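# Stand the carton upright with its arrows pointing up

## Task

Rotate the carton until the arrows printed on its sides point toward the ceiling. Leave it standing on the bench with no part of it sticking out past the bench edge. Then open the grippers and pull the arms away. It only counts if the carton stays in that state by itself, without the robot holding it.

## Robot and tools

Robot: two arms, left_arm and right_arm, each ending in a two-finger gripper. left_arm is the robot's own left and sits on the +y side. Image left and right do not tell you which arm is which.

Frame: every position and orientation is in one shared scene frame. The origin is on the floor (z = 0) under the centre of the robot's foot. +z points up and +x points forward, the way the robot faces. Distances are in metres and quaternions are written w first (qw, qx, qy, qz). The floor is the only surface of known height, so estimate the bench and carton from the images. Reported hand positions can be slightly wrong, more so when an arm reaches far, and motions tend to stop a centimetre or more short, usually low.

Gripper axes: the fingers point along the gripper's own +z and close along its own y. end_effector_position is the point midway between the finger pads, roughly 1 cm behind the tips.

Row layout: every command row holds 16 numbers, always including both arms, even if one does not move: left_arm x, y, z, qw, qx, qy, qz, opening, then right_arm x, y, z, qw, qx, qy, qz, opening. x, y, z and the quaternion are an absolute target pose for that gripper in the scene frame, not an offset. Opening runs from -1 (closed) to +1 (fully open, 0.094 m). A row may carry 12 extra numbers from 0 to 1: stiffness scales for each joint, left_arm's 6 then right_arm's 6, base to gripper; they persist until changed.

execute_actions(actions): a list of up to 15 actions; each action is a table of up to 15 rows, one row per control step of 1/30 s. A table shorter than 15 rows repeats its final row for the remaining steps. An empty list just reports state and images. If any target lies more than 0.6 m from that gripper's current position along any of its own axes, that action is rejected for both arms; if the first action fails this against the last reported state, or any action is malformed, nothing runs. Each step, the command is clipped to within 70 mm and 16 degrees of the measured pose, so distant targets take several actions; after an action the arm only continues up to its last clipped pose. To hold an orientation, repeat the same quaternion in every row rather than copying the drifting reported one.

move(target, speed, blocking): target is one 16-number row; both grippers travel in straight lines to their poses and finish together, taking 0.5 to 10 s (cut off at 10 s). speed is the top path speed in m/s, 0.002 to 0.5, default 0.25; rotation is capped at twice that in rad/s. Paths ignore obstacles and the other arm, and grippers may lag, stray, or overshoot speed near full stretch. Openings are applied at the start. The result adds a move: line with the ending (done, off_target, moving, held, fault) and limits (paced = pose clipped; held = steps blocked, after which the arm may lurch fast), plus each gripper's distance to its pose. With blocking=false you get a result after 0.5 s; until the move is shown finished, use wait or stop before sending rows or moves.

wait(seconds): 0 to 10; lets the scene run with the last commands held; returns early if a running move ends.

stop(): brakes the running move; needs braking room, more when fast. Fingers keep moving.

zoom_image(camera, region): camera is cam_head_left or cam_head_right (both 672x504); region is [x0, y0, x1, y1] in pixels from the top-left, at most 504 by 504.

finished_scene(scene): pass the current scene's number to end it; irreversible, and the carton must already be upright, fully on the bench and released. The result reports success and gives the next task.

Result lines: the state line shows each gripper's position and quaternion. Hand target lines give where the controller is currently driving each gripper. grip_measured is the finger opening on the same -1..1 scale (the last Joint positions value is the opening in metres; each gripper may read up to about 1 mm off). Step readings list positions at some steps; HELD with an arm label means that arm was held back that step. A pose unreachable line means the clearance check altered or blocked that arm's command. FAULT lines mean an arm stopped. MOTOR HOT warns from 85 °C; at 100 °C the arm drops its load and stops (OVER-TEMPERATURE FAULT), so do not hold loads longer than needed.

Gripping: to hold, command an opening below grip_measured; about 0.03 below is firm, smaller margins are gentler. Pads push roughly 50 to 62 N, briefly more at first contact, less on very thin parts.

Joint ranges (rad): waist -2.880 to 2.880, shoulder 0.000 to 3.142, elbow 0.000 to 3.019, wrist pitch -1.693 to 1.571, wrist yaw -1.571 to 1.571, wrist roll -2.094 to 2.094. Elbows cannot fully straighten.

To keep an arm still, resend its last reported pose and desired opening every call. Avoid: letting the arms collide or press on each other, dropping or slamming the carton, fast contacts or targets deep past a contact (they press hard), and pushing anything off the bench or out of the work area. Occasional brief external tugs or pushes may occur. Cameras: cam_head_left then cam_head_right, pinhole with radial distortion, intrinsics as given.

Each tool is called after "Emit:" by a JSON object that holds its "fn" and its "kwargs", one argument or row to a line.

## Session

Emit:
{"fn": "execute_actions", "kwargs": {
  "actions": []
}}

Scene clock: 0.00 s.
left_arm: end_effector_position=(+0.6164, +0.3187, +0.9367) grip_measured=-0.997 end_effector_quat_wxyz=(-0.068, +0.432, -0.882, -0.176) | right_arm: end_effector_position=(+0.4002, -0.1764, +0.9263) grip_measured=+1.000 end_effector_quat_wxyz=(-0.294, +0.171, +0.940, -0.020)
Joint positions: left_arm=[ 1.24   1.349  0.824  0.456 -0.696 -0.558  0.   ] | right_arm=[ 1.945  1.617  0.805 -0.008  0.404  0.318  0.094]
Joint velocities: left_arm=[-0.015 -0.005 -0.017  0.002 -0.007  0.007 -0.001] | right_arm=[-0.015 -0.015  0.007  0.002 -0.037  0.022  0.   ]
Hand target (left_arm): +0.612, +0.318, +0.937; +0.065, -0.430, +0.883, +0.177
Hand target (right_arm): +0.392, -0.176, +0.931; -0.301, +0.168, +0.938, -0.021
Joint stiffness scale: left_arm=[1. 1. 1. 1. 1. 1.] | right_arm=[1. 1. 1. 1. 1. 1.]

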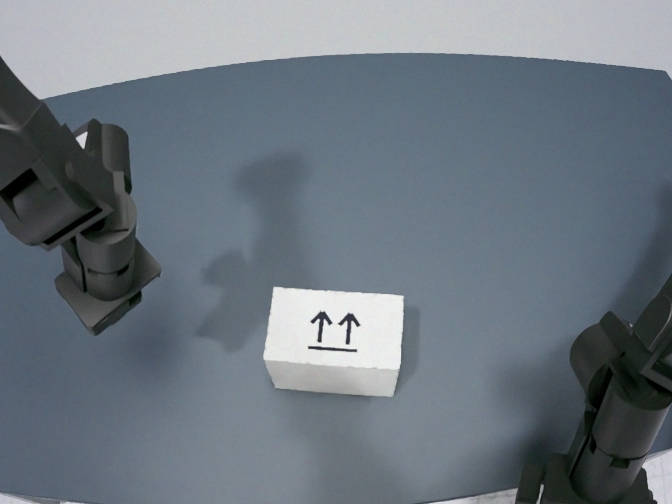

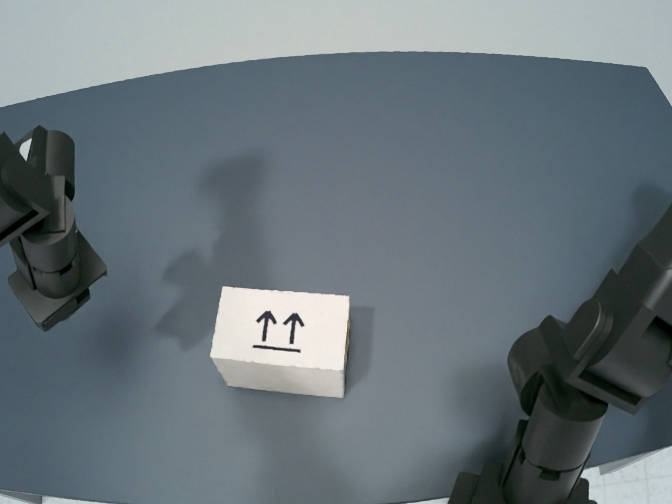

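Emit:
{"fn": "move", "kwargs": {
  "target": [0.55,0.2,0.93,0,0,1,0,-1,0.55,-0.14,0.93,0,0,1,0,-1]
}}

Scene clock: 5.83 s.
left_arm: end_effector_position=(+0.5724, +0.2192, +0.9279) grip_measured=-0.997 end_effector_quat_wxyz=(+0.022, -0.015, +1.000, +0.017) | right_arm: end_effector_position=(+0.5639, -0.1457, +0.9256) grip_measured=-0.979 end_effector_quat_wxyz=(-0.007, -0.011, -1.000, +0.006)
Joint positions: left_arm=[ 1.183  1.451  0.723  0.608 -0.403  0.282  0.   ] | right_arm=[ 2.102  1.568  0.773  0.625  0.532 -0.249  0.001]
Joint velocities: left_arm=[-0.005 -0.005 -0.002  0.002 -0.007  0.066  0.001] | right_arm=[-0.005 -0.005 -0.017 -0.007  0.051 -0.037 -0.001]
Hand target (left_arm): +0.551, +0.202, +0.930; +0.003, +0.002, +1.000, +0.000
Hand target (right_arm): +0.551, -0.141, +0.933; +0.001, -0.002, +1.000, +0.000
Off the commanded pose (left_arm): 0.030 m, 4 deg.
Off the commanded pose (right_arm): 0.016 m, 2 deg.
Joint stiffness scale: left_arm=[1. 1. 1. 1. 1. 1.] | right_arm=[1. 1. 1. 1. 1. 1.]
move: off_target (left_arm, right_arm)

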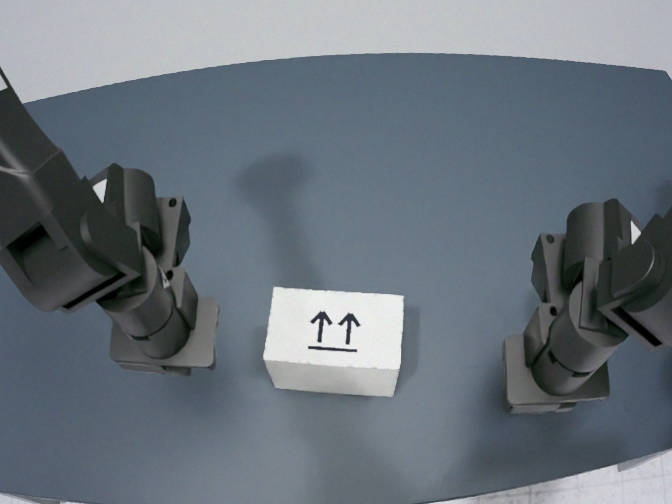

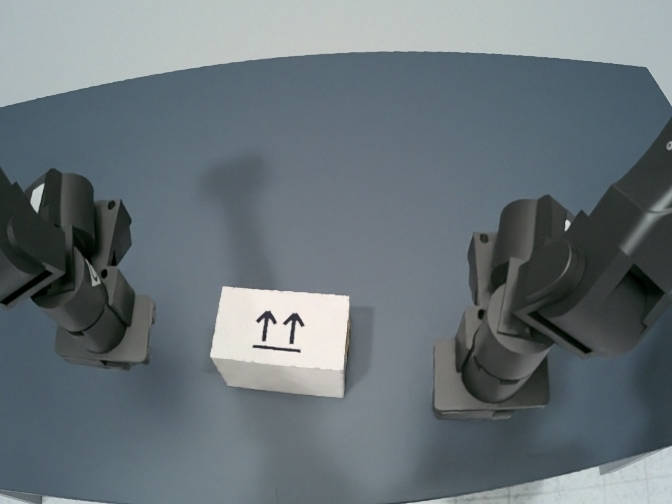

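Emit:
{"fn": "move", "kwargs": {
  "target": [0.6,0.16,0.93,0,0,0.924,-0.383,-1,0.6,-0.1,0.93,0,0,0.924,0.383,-1]
}}

Scene clock: 12.20 s.
left_arm: end_effector_position=(+0.6168, +0.1553, +0.9372) grip_measured=-0.997 end_effector_quat_wxyz=(+0.020, +0.001, +0.923, -0.385) | right_arm: end_effector_position=(+0.6069, -0.1004, +0.9368) grip_measured=-0.979 end_effector_quat_wxyz=(-0.008, -0.005, -0.924, -0.383)
Joint positions: left_arm=[1.321 1.418 0.933 0.101 0.517 0.348 0.   ] | right_arm=[ 1.933  1.482  0.923  0.179 -0.403 -0.29   0.001]
Joint velocities: left_arm=[-0.015 -0.005  0.002 -0.032 -0.037  0.037 -0.001] | right_arm=[-0.015 -0.015  0.002 -0.032  0.037 -0.066 -0.   ]
Hand target (left_arm): +0.600, +0.159, +0.929; +0.004, +0.000, +0.923, -0.384
Hand target (right_arm): +0.601, -0.102, +0.932; +0.002, -0.001, +0.924, +0.382
Off the commanded pose (left_arm): 0.019 m, 2 deg.
Off the commanded pose (right_arm): 0.010 m, 1 deg.
Joint stiffness scale: left_arm=[1. 1. 1. 1. 1. 1.] | right_arm=[1. 1. 1. 1. 1. 1.]
move: off_target (left_arm)

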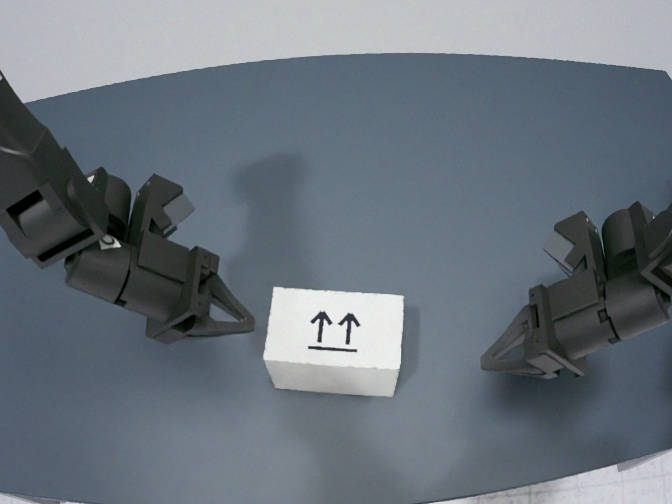

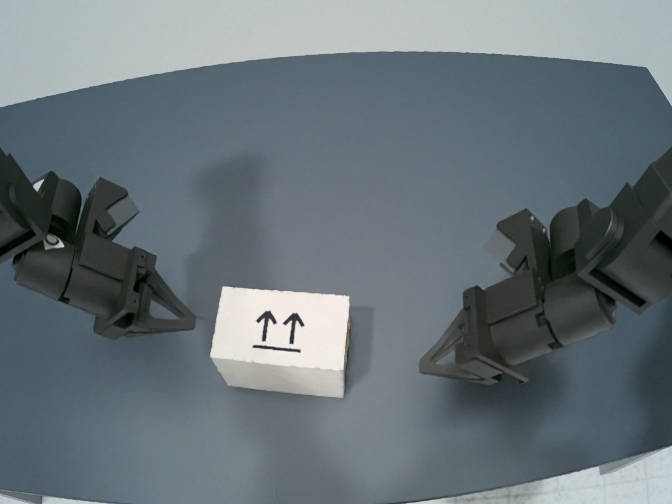

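Emit:
{"fn": "move", "kwargs": {
  "target": [0.68,0.18,0.83,0,0,0.924,-0.383,-1,0.68,-0.065,0.83,0,0,0.924,0.383,-1]
}}

Scene clock: 18.53 s.
left_arm: end_effector_position=(+0.6975, +0.1791, +0.8405) grip_measured=-0.997 end_effector_quat_wxyz=(+0.014, +0.001, +0.923, -0.383) | right_arm: end_effector_position=(+0.6842, -0.0733, +0.8318) grip_measured=-0.979 end_effector_quat_wxyz=(-0.006, -0.000, -0.925, -0.380)
Joint positions: left_arm=[ 1.358  1.62   1.359 -0.141  0.545  0.366  0.   ] | right_arm=[ 1.95   1.727  1.362 -0.017 -0.378 -0.292  0.001]
Joint velocities: left_arm=[ 0.015 -0.005 -0.002  0.012 -0.037  0.022  0.   ] | right_arm=[-0.015  0.005  0.007  0.002  0.007 -0.051 -0.001]
Hand target (left_arm): +0.680, +0.181, +0.830; +0.000, -0.000, +0.924, -0.383
Hand target (right_arm): +0.682, -0.067, +0.832; -0.000, +0.000, +0.924, +0.383
Off the commanded pose (left_arm): 0.020 m, 2 deg.
Off the commanded pose (right_arm): 0.009 m, 1 deg.
Joint stiffness scale: left_arm=[1. 1. 1. 1. 1. 1.] | right_arm=[1. 1. 1. 1. 1. 1.]
move: off_target (left_arm)

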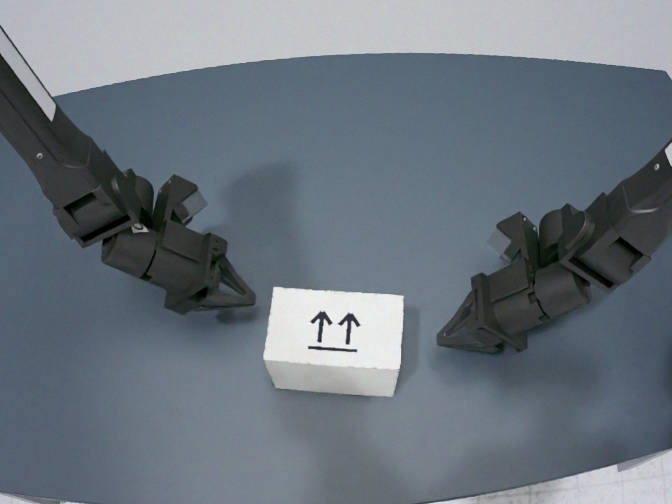

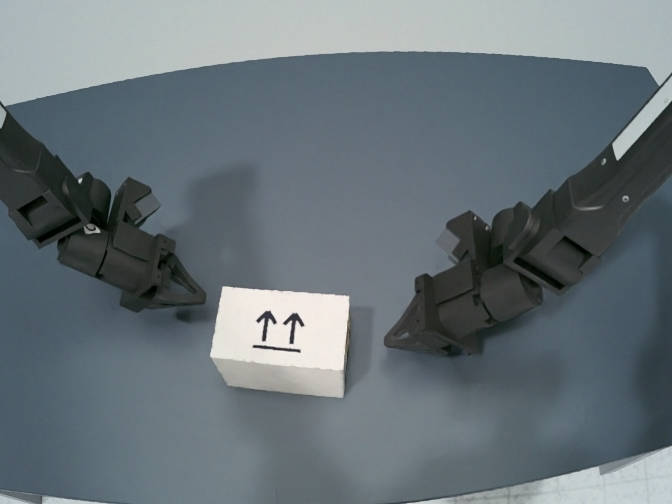

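Emit:
{"fn": "move", "kwargs": {
  "target": [0.645,0.17,0.82,0,0,0.924,-0.383,-1,0.71,-0.05,0.805,0,0,0.924,0.383,-1],
  "speed": 0.1
}}

Scene clock: 22.50 s.
left_arm: end_effector_position=(+0.6654, +0.1658, +0.8313) grip_measured=-0.997 end_effector_quat_wxyz=(+0.012, +0.002, +0.922, -0.386) | right_arm: end_effector_position=(+0.7156, -0.0577, +0.8074) grip_measured=-0.979 end_effector_quat_wxyz=(-0.009, +0.004, -0.925, -0.380)
Joint positions: left_arm=[ 1.358  1.658  1.313 -0.065  0.548  0.369  0.   ] | right_arm=[ 1.972  1.799  1.513 -0.091 -0.359 -0.292  0.001]
Joint velocities: left_arm=[-0.005 -0.015 -0.007  0.007 -0.007 -0.037 -0.001] | right_arm=[ 0.005  0.005 -0.007 -0.002  0.022 -0.022  0.   ]
Hand target (left_arm): +0.645, +0.170, +0.821; +0.000, -0.000, +0.924, -0.383
Hand target (right_arm): +0.711, -0.051, +0.806; +0.000, +0.000, +0.924, +0.383
Off the commanded pose (left_arm): 0.024 m, 1 deg.
Off the commanded pose (right_arm): 0.010 m, 1 deg.
Joint stiffness scale: left_arm=[1. 1. 1. 1. 1. 1.] | right_arm=[1. 1. 1. 1. 1. 1.]
move: off_target (left_arm)

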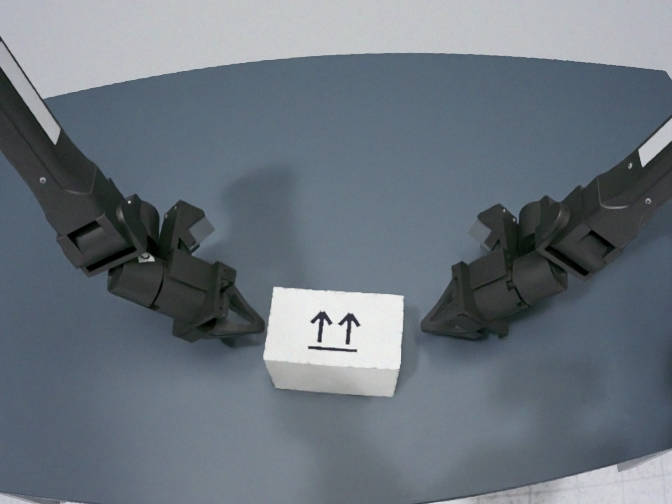

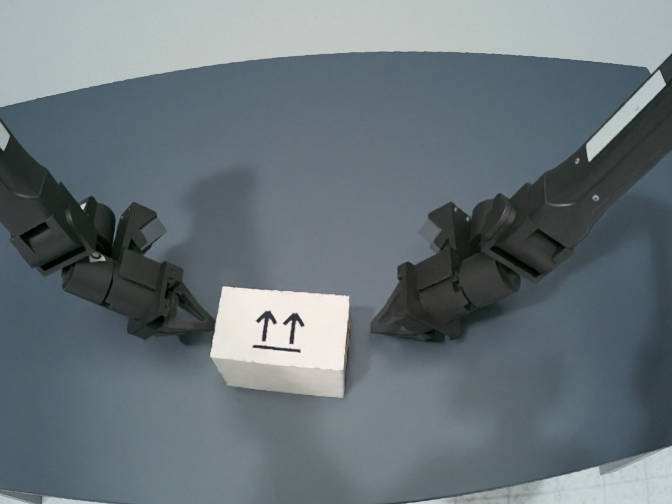

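Emit:
{"fn": "move", "kwargs": {
  "target": [0.648,0.143,0.828,0,0,0.924,-0.383,-1,0.705,-0.005,0.803,0,0,0.924,0.383,-1],
  "speed": 0.04
}}

Emit:
{"fn": "move", "kwargs": {
  "target": [0.64,0.138,0.868,0,0,0.924,-0.383,-1,0.697,0,0.843,0,0,0.924,0.383,-1],
  "speed": 0.04
}}

Scene clock: 27.30 s.
left_arm: end_effector_position=(+0.6645, +0.1620, +0.8298) grip_measured=-0.997 end_effector_quat_wxyz=(+0.013, +0.004, +0.928, -0.372) | right_arm: end_effector_position=(+0.7118, -0.0255, +0.8005) grip_measured=-0.979 end_effector_quat_wxyz=(-0.004, +0.002, -0.928, -0.372)
Joint positions: left_arm=[ 1.345  1.658  1.301 -0.037  0.509  0.362  0.   ] | right_arm=[ 2.016  1.848  1.542 -0.069 -0.299 -0.269  0.001]
Joint velocities: left_arm=[-0.005 -0.015 -0.017 -0.012 -0.007  0.022  0.001] | right_arm=[-0.015 -0.005 -0.012 -0.032 -0.007 -0.022  0.   ]
Hand target (left_arm): +0.648, +0.143, +0.829; -0.000, +0.001, +0.924, -0.383
Hand target (right_arm): +0.705, -0.005, +0.803; -0.000, +0.001, +0.924, +0.383
Off the commanded pose (left_arm): 0.025 m, 2 deg.
Off the commanded pose (right_arm): 0.022 m, 1 deg.
Joint stiffness scale: left_arm=[1. 1. 1. 1. 1. 1.] | right_arm=[1. 1. 1. 1. 1. 1.]
move: off_target (left_arm, right_arm)

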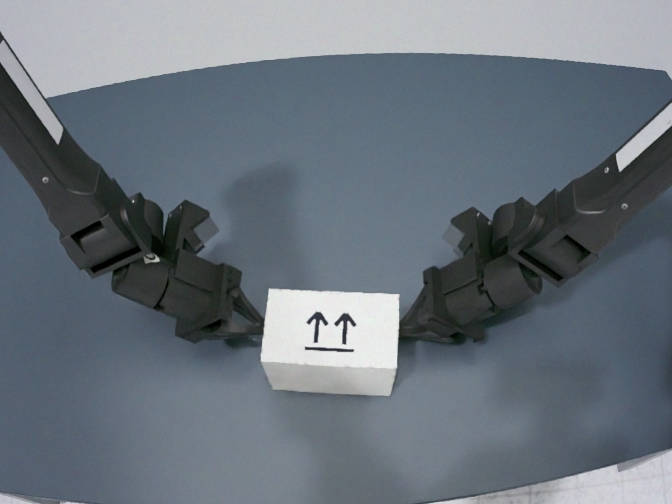

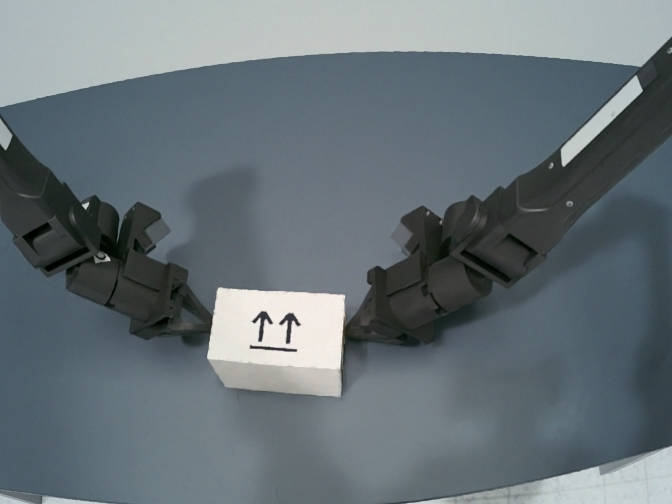

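Scene clock: 28.90 s.
left_arm: end_effector_position=(+0.6285, +0.1595, +0.8503) grip_measured=-0.997 end_effector_quat_wxyz=(-0.010, -0.003, +0.931, -0.365) | right_arm: end_effector_position=(+0.7046, -0.0219, +0.8280) grip_measured=-0.979 end_effector_quat_wxyz=(-0.007, +0.002, -0.931, -0.365)
Joint positions: left_arm=[1.345 1.616 1.184 0.004 0.482 0.35  0.   ] | right_arm=[ 2.042  1.787  1.44  -0.017 -0.263 -0.259  0.001]
Joint velocities: left_arm=[ 0.005  0.005 -0.017  0.017  0.037  0.007  0.   ] | right_arm=[ 0.005 -0.024 -0.007  0.002 -0.037  0.051  0.001]
Hand target (left_arm): +0.640, +0.138, +0.868; -0.000, +0.000, +0.924, -0.383
Hand target (right_arm): +0.697, +0.001, +0.842; -0.001, +0.001, +0.924, +0.383
Off the commanded pose (left_arm): 0.030 m, 2 deg.
Off the commanded pose (right_arm): 0.028 m, 2 deg.
Joint stiffness scale: left_arm=[1. 1. 1. 1. 1. 1.] | right_arm=[1. 1. 1. 1. 1. 1.]
move: off_target (left_arm, right_arm)

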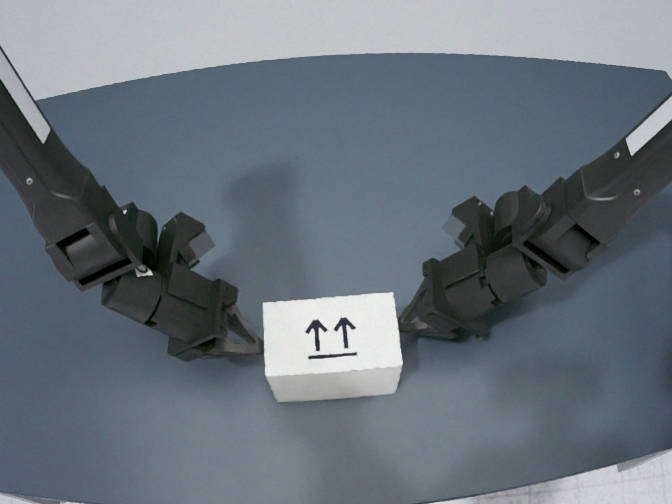

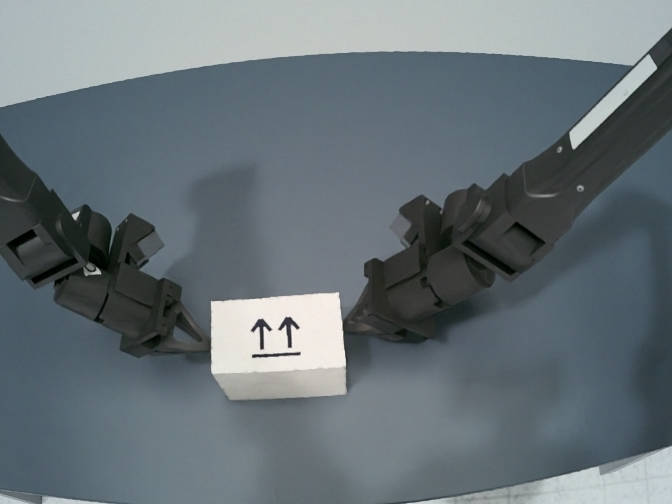

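Emit:
{"fn": "move", "kwargs": {
  "target": [0.665,0.135,0.895,0,0,0.924,-0.383,-1,0.69,0,0.865,0,0,0.924,0.383,-1],
  "speed": 0.03
}}

Scene clock: 33.27 s.
left_arm: end_effector_position=(+0.6587, +0.1404, +0.8817) grip_measured=-0.997 end_effector_quat_wxyz=(-0.001, +0.001, +0.926, -0.378) | right_arm: end_effector_position=(+0.6977, -0.0159, +0.8529) grip_measured=-0.979 end_effector_quat_wxyz=(-0.007, +0.002, -0.929, -0.370)
Joint positions: left_arm=[ 1.287  1.547  1.169 -0.034  0.458  0.335  0.   ] | right_arm=[ 2.064  1.739  1.364  0.012 -0.252 -0.252  0.001]
Joint velocities: left_arm=[ 0.005  0.005 -0.002 -0.012  0.037  0.007  0.001] | right_arm=[-0.015 -0.005 -0.017  0.012  0.037  0.037 -0.001]
Hand target (left_arm): +0.665, +0.135, +0.894; +0.000, +0.001, +0.924, -0.383
Hand target (right_arm): +0.690, +0.000, +0.864; -0.000, +0.001, +0.924, +0.383
Off the commanded pose (left_arm): 0.016 m, 1 deg.
Off the commanded pose (right_arm): 0.021 m, 2 deg.
Joint stiffness scale: left_arm=[1. 1. 1. 1. 1. 1.] | right_arm=[1. 1. 1. 1. 1. 1.]
move: off_target (left_arm, right_arm)

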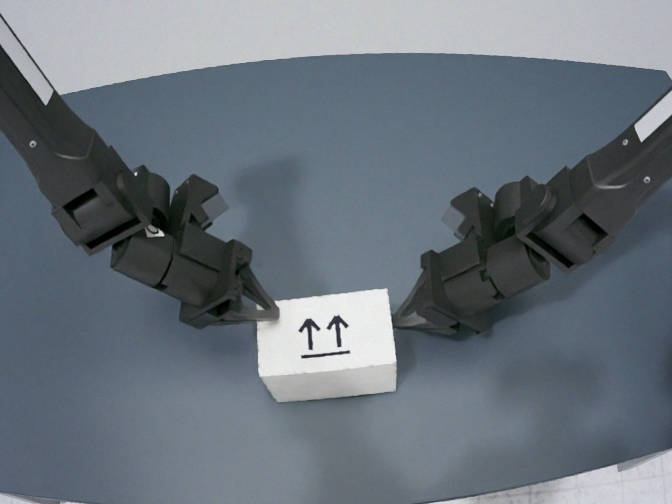

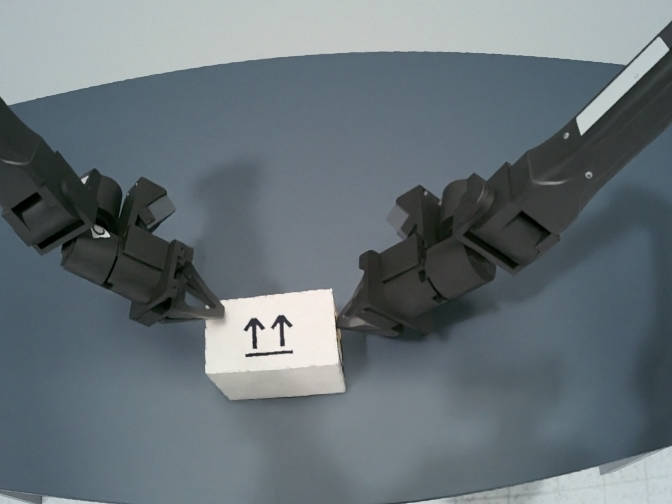

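Emit:
{"fn": "move", "kwargs": {
  "target": [0.64,0.2,0.885,0,0,0.924,-0.383,-1,0.70,-0.04,0.84,0,0,0.924,0.383,-1],
  "speed": 0.1
}}

Emit:
{"fn": "move", "kwargs": {
  "target": [0.635,0.195,0.812,0,0,0.924,-0.383,-1,0.703,-0.035,0.79,0,0,0.924,0.383,-1],
  "speed": 0.1
}}

Emit:
{"fn": "move", "kwargs": {
  "target": [0.66,0.19,0.835,0,0,0.924,-0.383,-1,0.705,-0.035,0.805,0,0,0.924,0.383,-1],
  "speed": 0.05
}}

Scene clock: 40.13 s.
left_arm: end_effector_position=(+0.6374, +0.1905, +0.8794) grip_measured=-0.997 end_effector_quat_wxyz=(-0.003, -0.003, +0.922, -0.387) | right_arm: end_effector_position=(+0.7008, -0.0345, +0.8445) grip_measured=-0.979 end_effector_quat_wxyz=(-0.001, -0.004, -0.923, -0.385)
Joint positions: left_arm=[ 1.4    1.529  1.146 -0.064  0.578  0.383  0.   ] | right_arm=[ 2.023  1.739  1.393 -0.035 -0.321 -0.255  0.001]
Joint velocities: left_arm=[-0.005 -0.005  0.002  0.002 -0.007 -0.007  0.   ] | right_arm=[ 0.005 -0.015 -0.012 -0.012 -0.007 -0.007 -0.   ]
Hand target (left_arm): +0.640, +0.199, +0.886; +0.000, -0.001, +0.924, -0.383
Hand target (right_arm): +0.700, -0.040, +0.841; +0.000, -0.001, +0.924, +0.383
Off the commanded pose (left_arm): 0.011 m, 1 deg.
Off the commanded pose (right_arm): 0.007 m, 1 deg.
Joint stiffness scale: left_arm=[1. 1. 1. 1. 1. 1.] | right_arm=[1. 1. 1. 1. 1. 1.]
move: off_target (left_arm)

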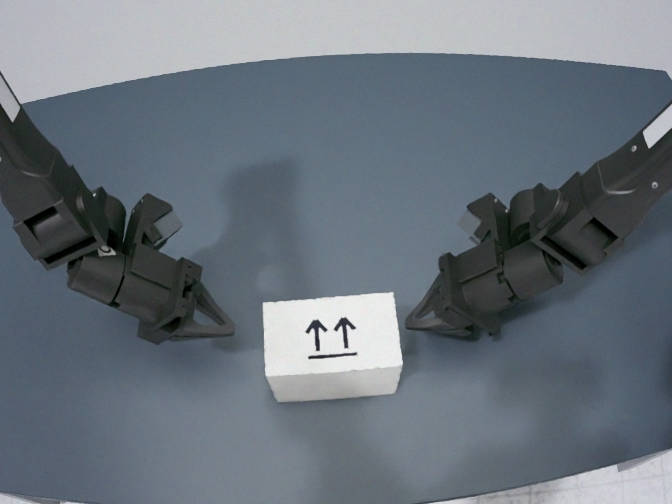

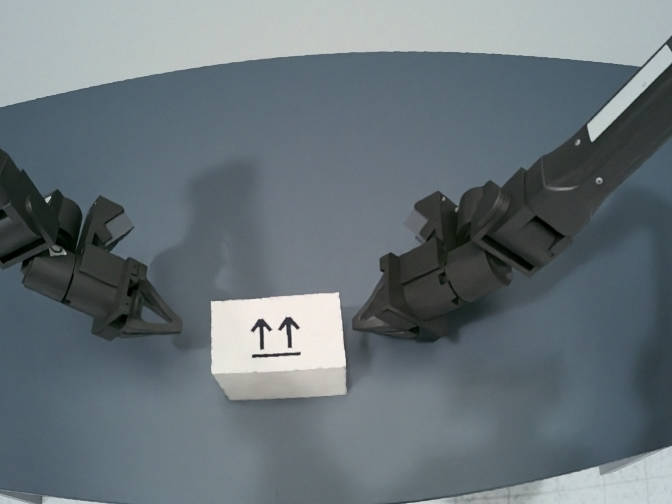

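Scene clock: 41.33 s.
left_arm: end_effector_position=(+0.6512, +0.1908, +0.8212) grip_measured=-0.997 end_effector_quat_wxyz=(+0.012, +0.002, +0.923, -0.385) | right_arm: end_effector_position=(+0.7082, -0.0320, +0.7961) grip_measured=-0.979 end_effector_quat_wxyz=(-0.003, -0.005, -0.923, -0.385)
Joint positions: left_arm=[ 1.411  1.672  1.315 -0.065  0.594  0.395  0.   ] | right_arm=[ 1.996  1.855  1.55  -0.075 -0.345 -0.265  0.001]
Joint velocities: left_arm=[ 0.005 -0.005  0.002 -0.012  0.007 -0.037 -0.001] | right_arm=[-0.015 -0.005 -0.002 -0.007 -0.051 -0.022  0.001]
Hand target (left_arm): +0.635, +0.196, +0.813; -0.000, -0.000, +0.924, -0.383
Hand target (right_arm): +0.704, -0.036, +0.790; +0.000, -0.000, +0.924, +0.383
Off the commanded pose (left_arm): 0.019 m, 1 deg.
Off the commanded pose (right_arm): 0.009 m, 1 deg.
Joint stiffness scale: left_arm=[1. 1. 1. 1. 1. 1.] | right_arm=[1. 1. 1. 1. 1. 1.]
move: off_target (left_arm)

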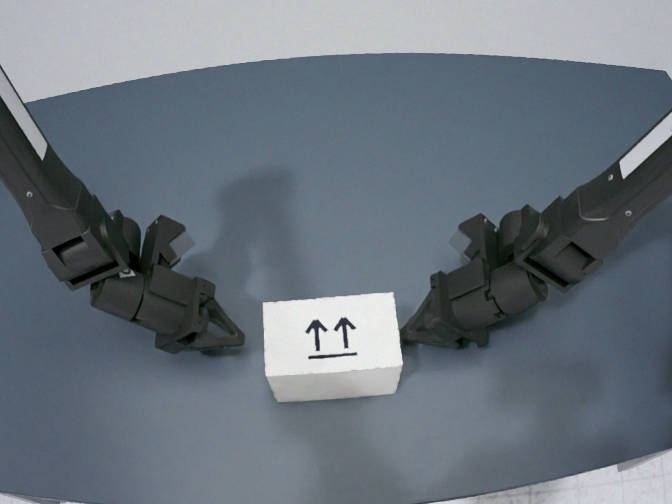

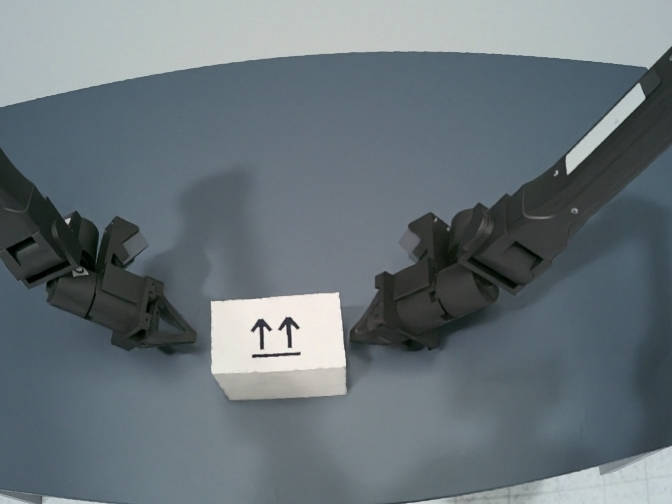

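Scene clock: 42.27 s.
left_arm: end_effector_position=(+0.6500, +0.1938, +0.8249) grip_measured=-0.997 end_effector_quat_wxyz=(-0.003, +0.000, +0.925, -0.381) | right_arm: end_effector_position=(+0.7073, -0.0349, +0.8011) grip_measured=-0.979 end_effector_quat_wxyz=(-0.001, -0.005, -0.924, -0.383)
Joint positions: left_arm=[ 1.411  1.658  1.315 -0.105  0.575  0.395  0.   ] | right_arm=[ 1.996  1.839  1.531 -0.075 -0.34  -0.265  0.001]
Joint velocities: left_arm=[-0.015  0.005  0.002 -0.007 -0.022  0.095  0.001] | right_arm=[-0.015 -0.005 -0.017 -0.012 -0.022 -0.022 -0.   ]
Hand target (left_arm): +0.660, +0.190, +0.835; +0.000, +0.000, +0.924, -0.383
Hand target (right_arm): +0.705, -0.035, +0.805; -0.000, +0.000, +0.924, +0.383
Off the commanded pose (left_arm): 0.015 m, 0 deg.
Off the commanded pose (right_arm): 0.005 m, 1 deg.
Joint stiffness scale: left_arm=[1. 1. 1. 1. 1. 1.] | right_arm=[1. 1. 1. 1. 1. 1.]
move: off_target (left_arm)

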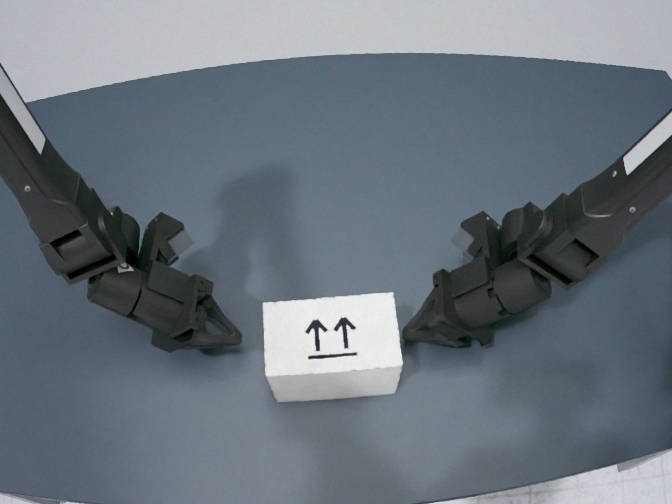

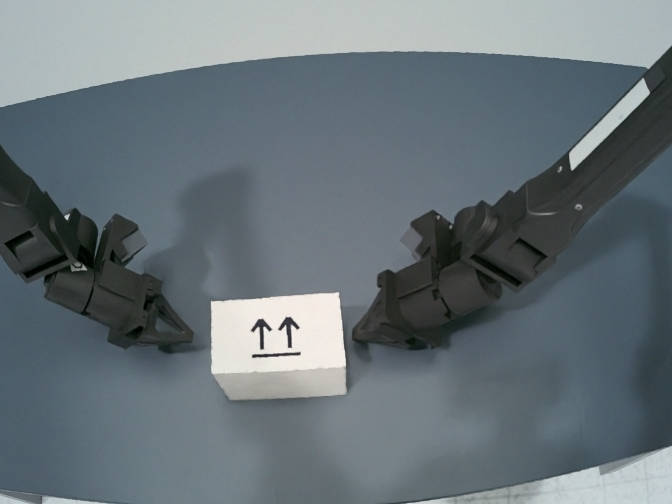

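Squeeze harder, then lift.

Emit:
{"fn": "move", "kwargs": {
  "target": [0.665,0.115,0.83,0,0,0.924,-0.383,-1,0.705,0.025,0.80,0,0,0.924,0.383,-1],
  "speed": 0.04
}}

Emit:
{"fn": "move", "kwargs": {
  "target": [0.663,0.112,0.86,0,0,0.924,-0.383,-1,0.70,0.028,0.83,0,0,0.924,0.383,-1],
  "speed": 0.025
}}

Scene clock: 46.67 s.
left_arm: end_effector_position=(+0.6691, +0.1644, +0.8243) grip_measured=-0.997 end_effector_quat_wxyz=(+0.003, -0.002, +0.937, -0.350) | right_arm: end_effector_position=(+0.7164, -0.0200, +0.7914) grip_measured=-0.980 end_effector_quat_wxyz=(-0.007, -0.000, -0.935, -0.356)
Joint positions: left_arm=[ 1.335  1.658  1.315 -0.047  0.449  0.339  0.   ] | right_arm=[ 2.028  1.871  1.571 -0.057 -0.257 -0.258  0.001]
Joint velocities: left_arm=[ 0.005 -0.005  0.007 -0.007  0.051 -0.007 -0.   ] | right_arm=[-0.005 -0.005  0.007 -0.027  0.066  0.007 -0.001]
Hand target (left_arm): +0.664, +0.117, +0.831; -0.000, +0.001, +0.924, -0.382
Hand target (right_arm): +0.705, +0.024, +0.802; -0.000, +0.001, +0.924, +0.383
Off the commanded pose (left_arm): 0.050 m, 4 deg.
Off the commanded pose (right_arm): 0.047 m, 3 deg.
Joint stiffness scale: left_arm=[1. 1. 1. 1. 1. 1.] | right_arm=[1. 1. 1. 1. 1. 1.]
move: off_target (left_arm, right_arm)

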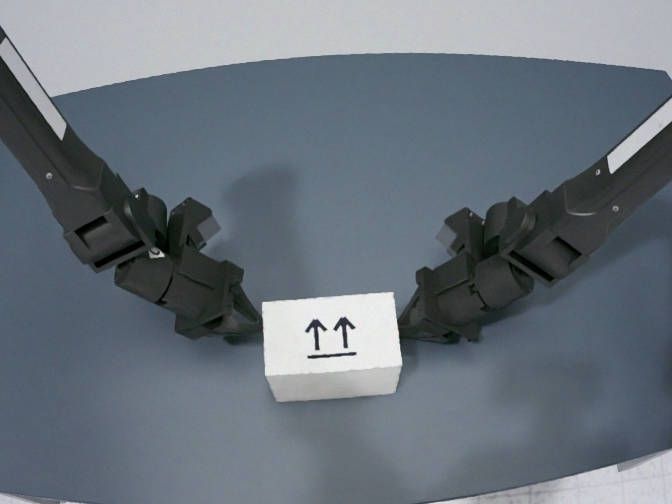

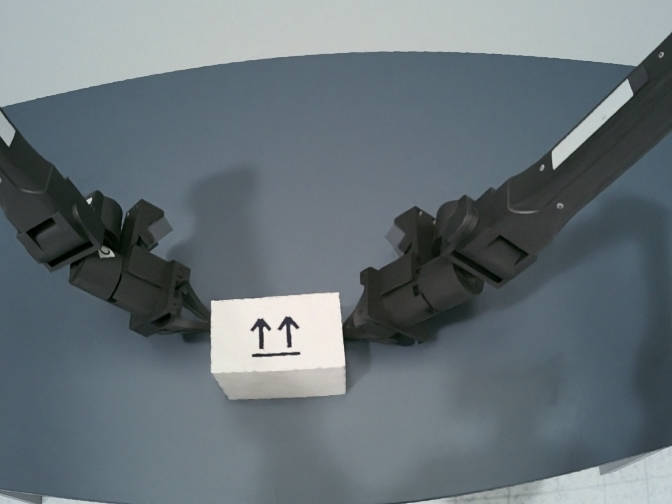

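Scene clock: 49.43 s.
left_arm: end_effector_position=(+0.6566, +0.1579, +0.8357) grip_measured=-0.997 end_effector_quat_wxyz=(-0.004, -0.005, +0.938, -0.346) | right_arm: end_effector_position=(+0.7099, -0.0233, +0.8008) grip_measured=-0.980 end_effector_quat_wxyz=(-0.008, -0.003, -0.940, -0.342)
Joint positions: left_arm=[ 1.323  1.636  1.259 -0.02   0.427  0.327  0.   ] | right_arm=[ 2.035  1.842  1.512 -0.015 -0.223 -0.25   0.001]
Joint velocities: left_arm=[-0.005 -0.005  0.002 -0.007 -0.051  0.037  0.001] | right_arm=[-0.005 -0.015  0.007  0.007  0.022  0.022 -0.   ]
Hand target (left_arm): +0.663, +0.114, +0.860; +0.000, +0.001, +0.924, -0.383
Hand target (right_arm): +0.700, +0.027, +0.829; -0.001, +0.001, +0.924, +0.383
Off the commanded pose (left_arm): 0.052 m, 5 deg.
Off the commanded pose (right_arm): 0.060 m, 5 deg.
Joint stiffness scale: left_arm=[1. 1. 1. 1. 1. 1.] | right_arm=[1. 1. 1. 1. 1. 1.]
move: off_target (left_arm, right_arm)

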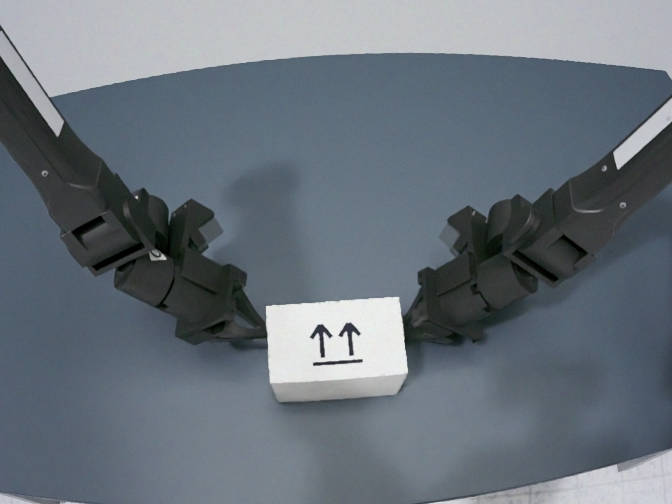

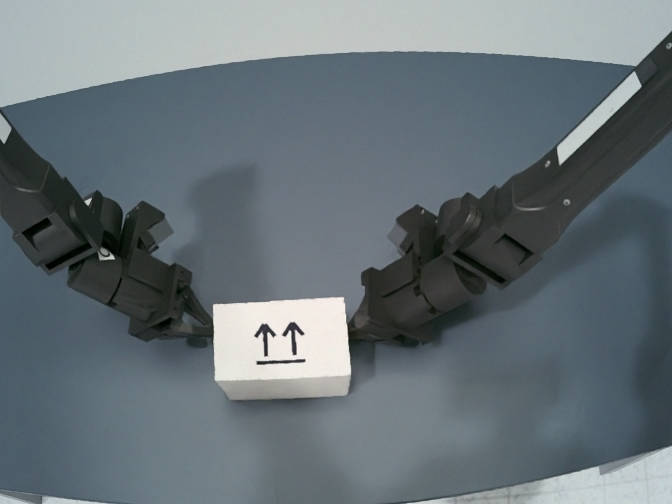

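It is tipping. Continue.

Emit:
{"fn": "move", "kwargs": {
  "target": [0.635,0.11,0.888,0,0,0.924,-0.383,-1,0.672,0.022,0.858,0,0,0.924,0.383,-1],
  "speed": 0.025
}}

Scene clock: 54.17 s.
left_arm: end_effector_position=(+0.6251, +0.1507, +0.8636) grip_measured=-0.997 end_effector_quat_wxyz=(-0.009, -0.005, +0.937, -0.348) | right_arm: end_effector_position=(+0.6884, -0.0277, +0.8280) grip_measured=-0.980 end_effector_quat_wxyz=(-0.014, -0.003, -0.940, -0.341)
Joint positions: left_arm=[1.316 1.586 1.126 0.056 0.421 0.324 0.   ] | right_arm=[ 2.04   1.778  1.373  0.073 -0.218 -0.248  0.001]
Joint velocities: left_arm=[-0.005 -0.024 -0.007 -0.002  0.051 -0.022  0.   ] | right_arm=[-0.015 -0.015  0.002 -0.007 -0.007  0.051  0.001]
Hand target (left_arm): +0.634, +0.111, +0.888; +0.000, +0.001, +0.924, -0.383
Hand target (right_arm): +0.671, +0.021, +0.857; -0.001, +0.000, +0.924, +0.383
Off the commanded pose (left_arm): 0.049 m, 4 deg.
Off the commanded pose (right_arm): 0.060 m, 5 deg.
Joint stiffness scale: left_arm=[1. 1. 1. 1. 1. 1.] | right_arm=[1. 1. 1. 1. 1. 1.]
move: off_target (left_arm, right_arm)

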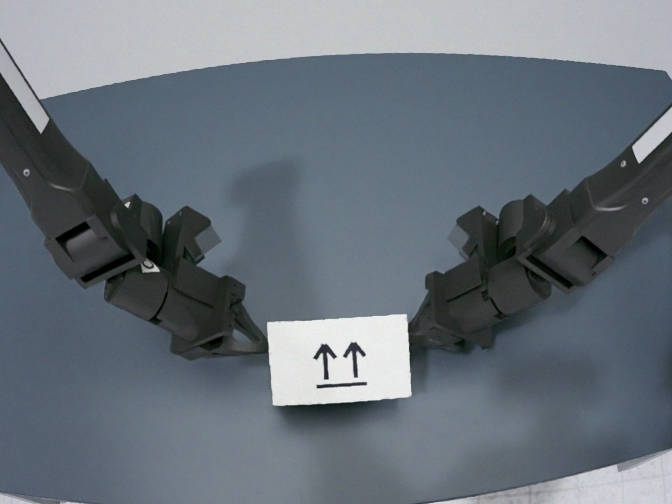

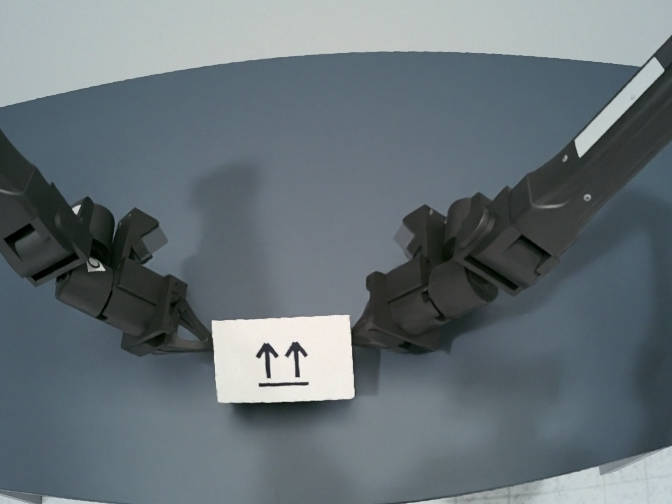

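Emit:
{"fn": "move", "kwargs": {
  "target": [0.597,0.108,0.897,0,0,0.924,-0.383,-1,0.628,0.018,0.868,0,0,0.924,0.383,-1],
  "speed": 0.025
}}

Scene clock: 59.40 s.
left_arm: end_effector_position=(+0.5983, +0.1191, +0.8866) grip_measured=-0.997 end_effector_quat_wxyz=(-0.001, -0.001, +0.928, -0.372) | right_arm: end_effector_position=(+0.6431, +0.0023, +0.8559) grip_measured=-0.980 end_effector_quat_wxyz=(-0.011, +0.001, -0.930, -0.368)
Joint positions: left_arm=[1.277 1.586 1.028 0.153 0.438 0.324 0.   ] | right_arm=[ 2.072  1.777  1.245  0.178 -0.244 -0.248  0.001]
Joint velocities: left_arm=[-0.015 -0.005 -0.002  0.022  0.007  0.037  0.   ] | right_arm=[ 0.015 -0.005  0.002  0.002 -0.037 -0.022 -0.   ]
Hand target (left_arm): +0.597, +0.108, +0.897; +0.000, +0.001, +0.924, -0.383
Hand target (right_arm): +0.628, +0.019, +0.866; -0.000, +0.001, +0.924, +0.383
Off the commanded pose (left_arm): 0.015 m, 1 deg.
Off the commanded pose (right_arm): 0.025 m, 2 deg.
Joint stiffness scale: left_arm=[1. 1. 1. 1. 1. 1.] | right_arm=[1. 1. 1. 1. 1. 1.]
move: off_target (left_arm, right_arm)

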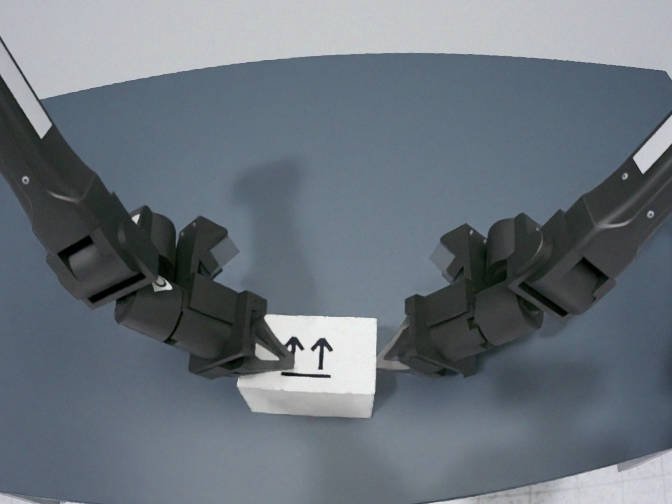

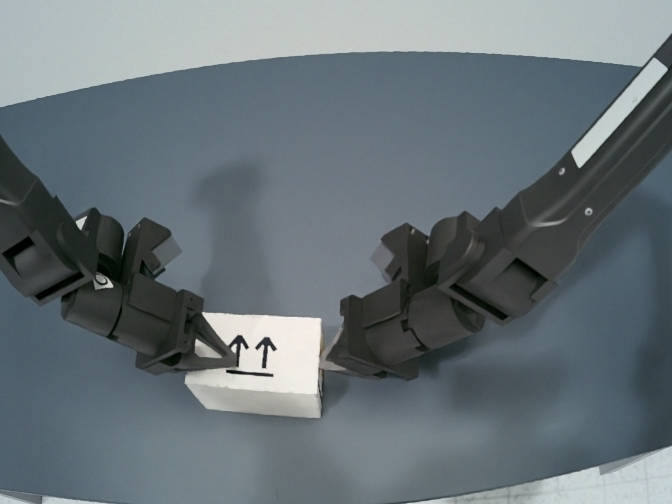

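Emit:
{"fn": "move", "kwargs": {
  "target": [0.62,0.23,0.89,0,0,0.866,-0.5,-1,0.67,-0.04,0.85,0,0,0.866,0.5,-1],
  "speed": 0.15
}}

Emit:
{"fn": "move", "kwargs": {
  "target": [0.62,0.22,0.81,0,0,0.866,-0.5,-1,0.678,-0.03,0.79,0,0,0.866,0.5,-1],
  "speed": 0.1
}}

Emit:
{"fn": "zoom_image", "kwargs": {
  "camera": "cam_head_right",
  "region": [60,250,460,450]
}}

Scene clock: 65.30 s.
left_arm: end_effector_position=(+0.6187, +0.2236, +0.8891) grip_measured=-0.997 end_effector_quat_wxyz=(-0.001, -0.005, +0.865, -0.502) | right_arm: end_effector_position=(+0.6700, -0.0374, +0.8538) grip_measured=-0.980 end_effector_quat_wxyz=(-0.001, -0.004, -0.866, -0.500)
Joint positions: left_arm=[ 1.529  1.586  1.249 -0.335  0.92   0.588  0.   ] | right_arm=[ 1.947  1.774  1.397 -0.107 -0.636 -0.33   0.001]
Joint velocities: left_arm=[ 0.005 -0.005 -0.002  0.007 -0.051 -0.022 -0.   ] | right_arm=[ 0.005  0.005 -0.002 -0.002 -0.007  0.022  0.001]
Hand target (left_arm): +0.621, +0.228, +0.891; +0.001, -0.002, +0.865, -0.501
Hand target (right_arm): +0.670, -0.041, +0.852; +0.001, -0.000, +0.866, +0.499
Off the commanded pose (left_arm): 0.007 m, 1 deg.
Off the commanded pose (right_arm): 0.005 m, 1 deg.
Joint stiffness scale: left_arm=[1. 1. 1. 1. 1. 1.] | right_arm=[1. 1. 1. 1. 1. 1.]
move: done

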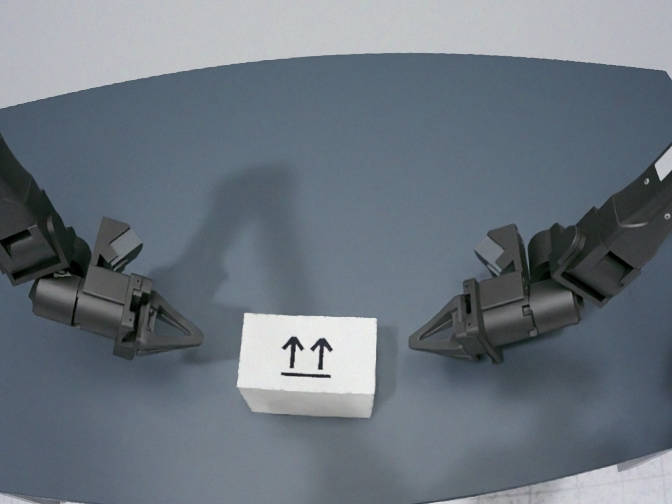

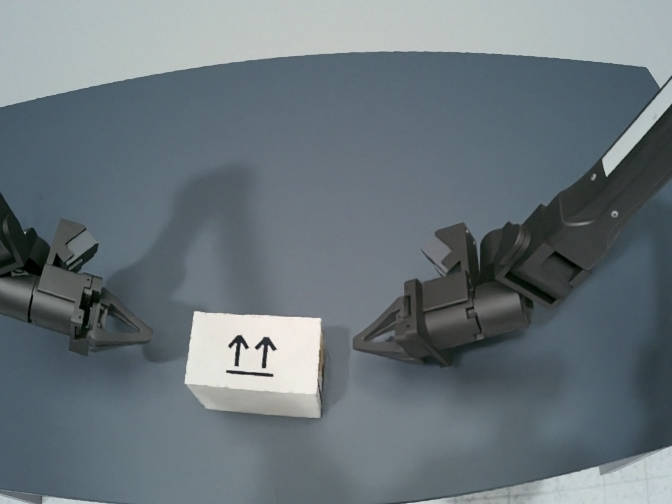

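Scene clock: 66.43 s.
left_arm: end_effector_position=(+0.6341, +0.2262, +0.8165) grip_measured=-0.997 end_effector_quat_wxyz=(+0.012, +0.003, +0.868, -0.497) | right_arm: end_effector_position=(+0.6844, -0.0262, +0.7966) grip_measured=-0.980 end_effector_quat_wxyz=(-0.003, -0.003, -0.865, -0.502)
Joint positions: left_arm=[ 1.529  1.761  1.473 -0.352  0.918  0.588  0.   ] | right_arm=[ 1.935  1.922  1.614 -0.177 -0.65  -0.34   0.001]
Joint velocities: left_arm=[ 0.005 -0.024  0.012 -0.007 -0.051 -0.007 -0.   ] | right_arm=[ 0.015  0.005 -0.012  0.002 -0.037 -0.066 -0.001]
Hand target (left_arm): +0.620, +0.221, +0.810; +0.000, +0.000, +0.866, -0.500
Hand target (right_arm): +0.679, -0.031, +0.790; +0.000, -0.000, +0.866, +0.500
Off the commanded pose (left_arm): 0.017 m, 1 deg.
Off the commanded pose (right_arm): 0.010 m, 1 deg.
Joint stiffness scale: left_arm=[1. 1. 1. 1. 1. 1.] | right_arm=[1. 1. 1. 1. 1. 1.]
move: off_target (left_arm)

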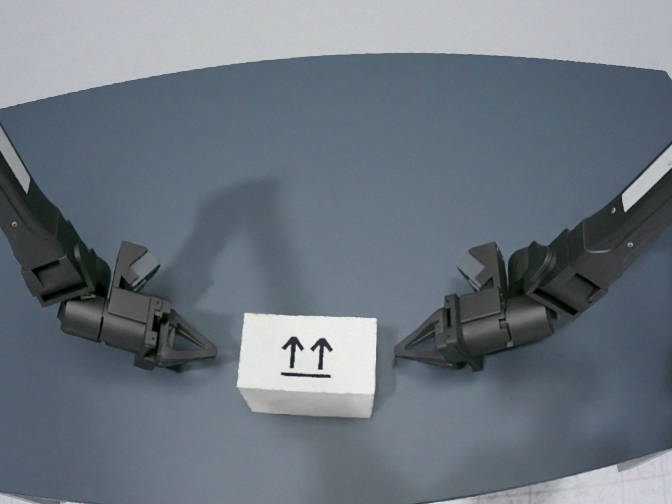

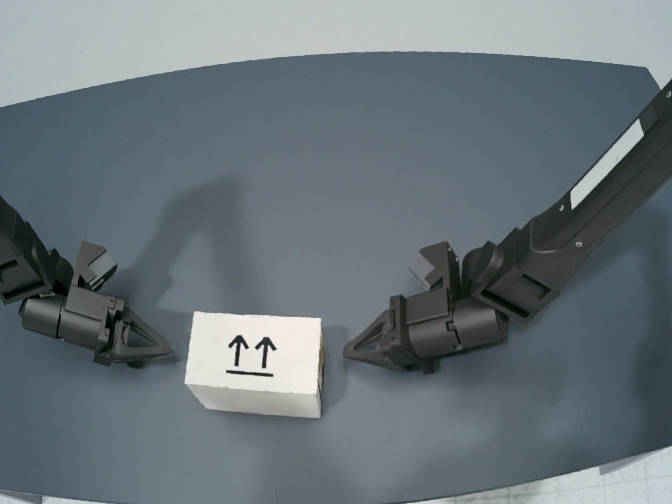

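Region (60, 250, 460, 450) of cam_head_right's 672x504 image, scaled by 1.260, with more detail than that image has.

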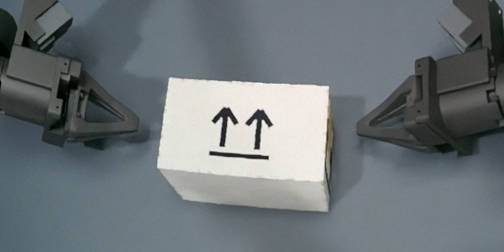

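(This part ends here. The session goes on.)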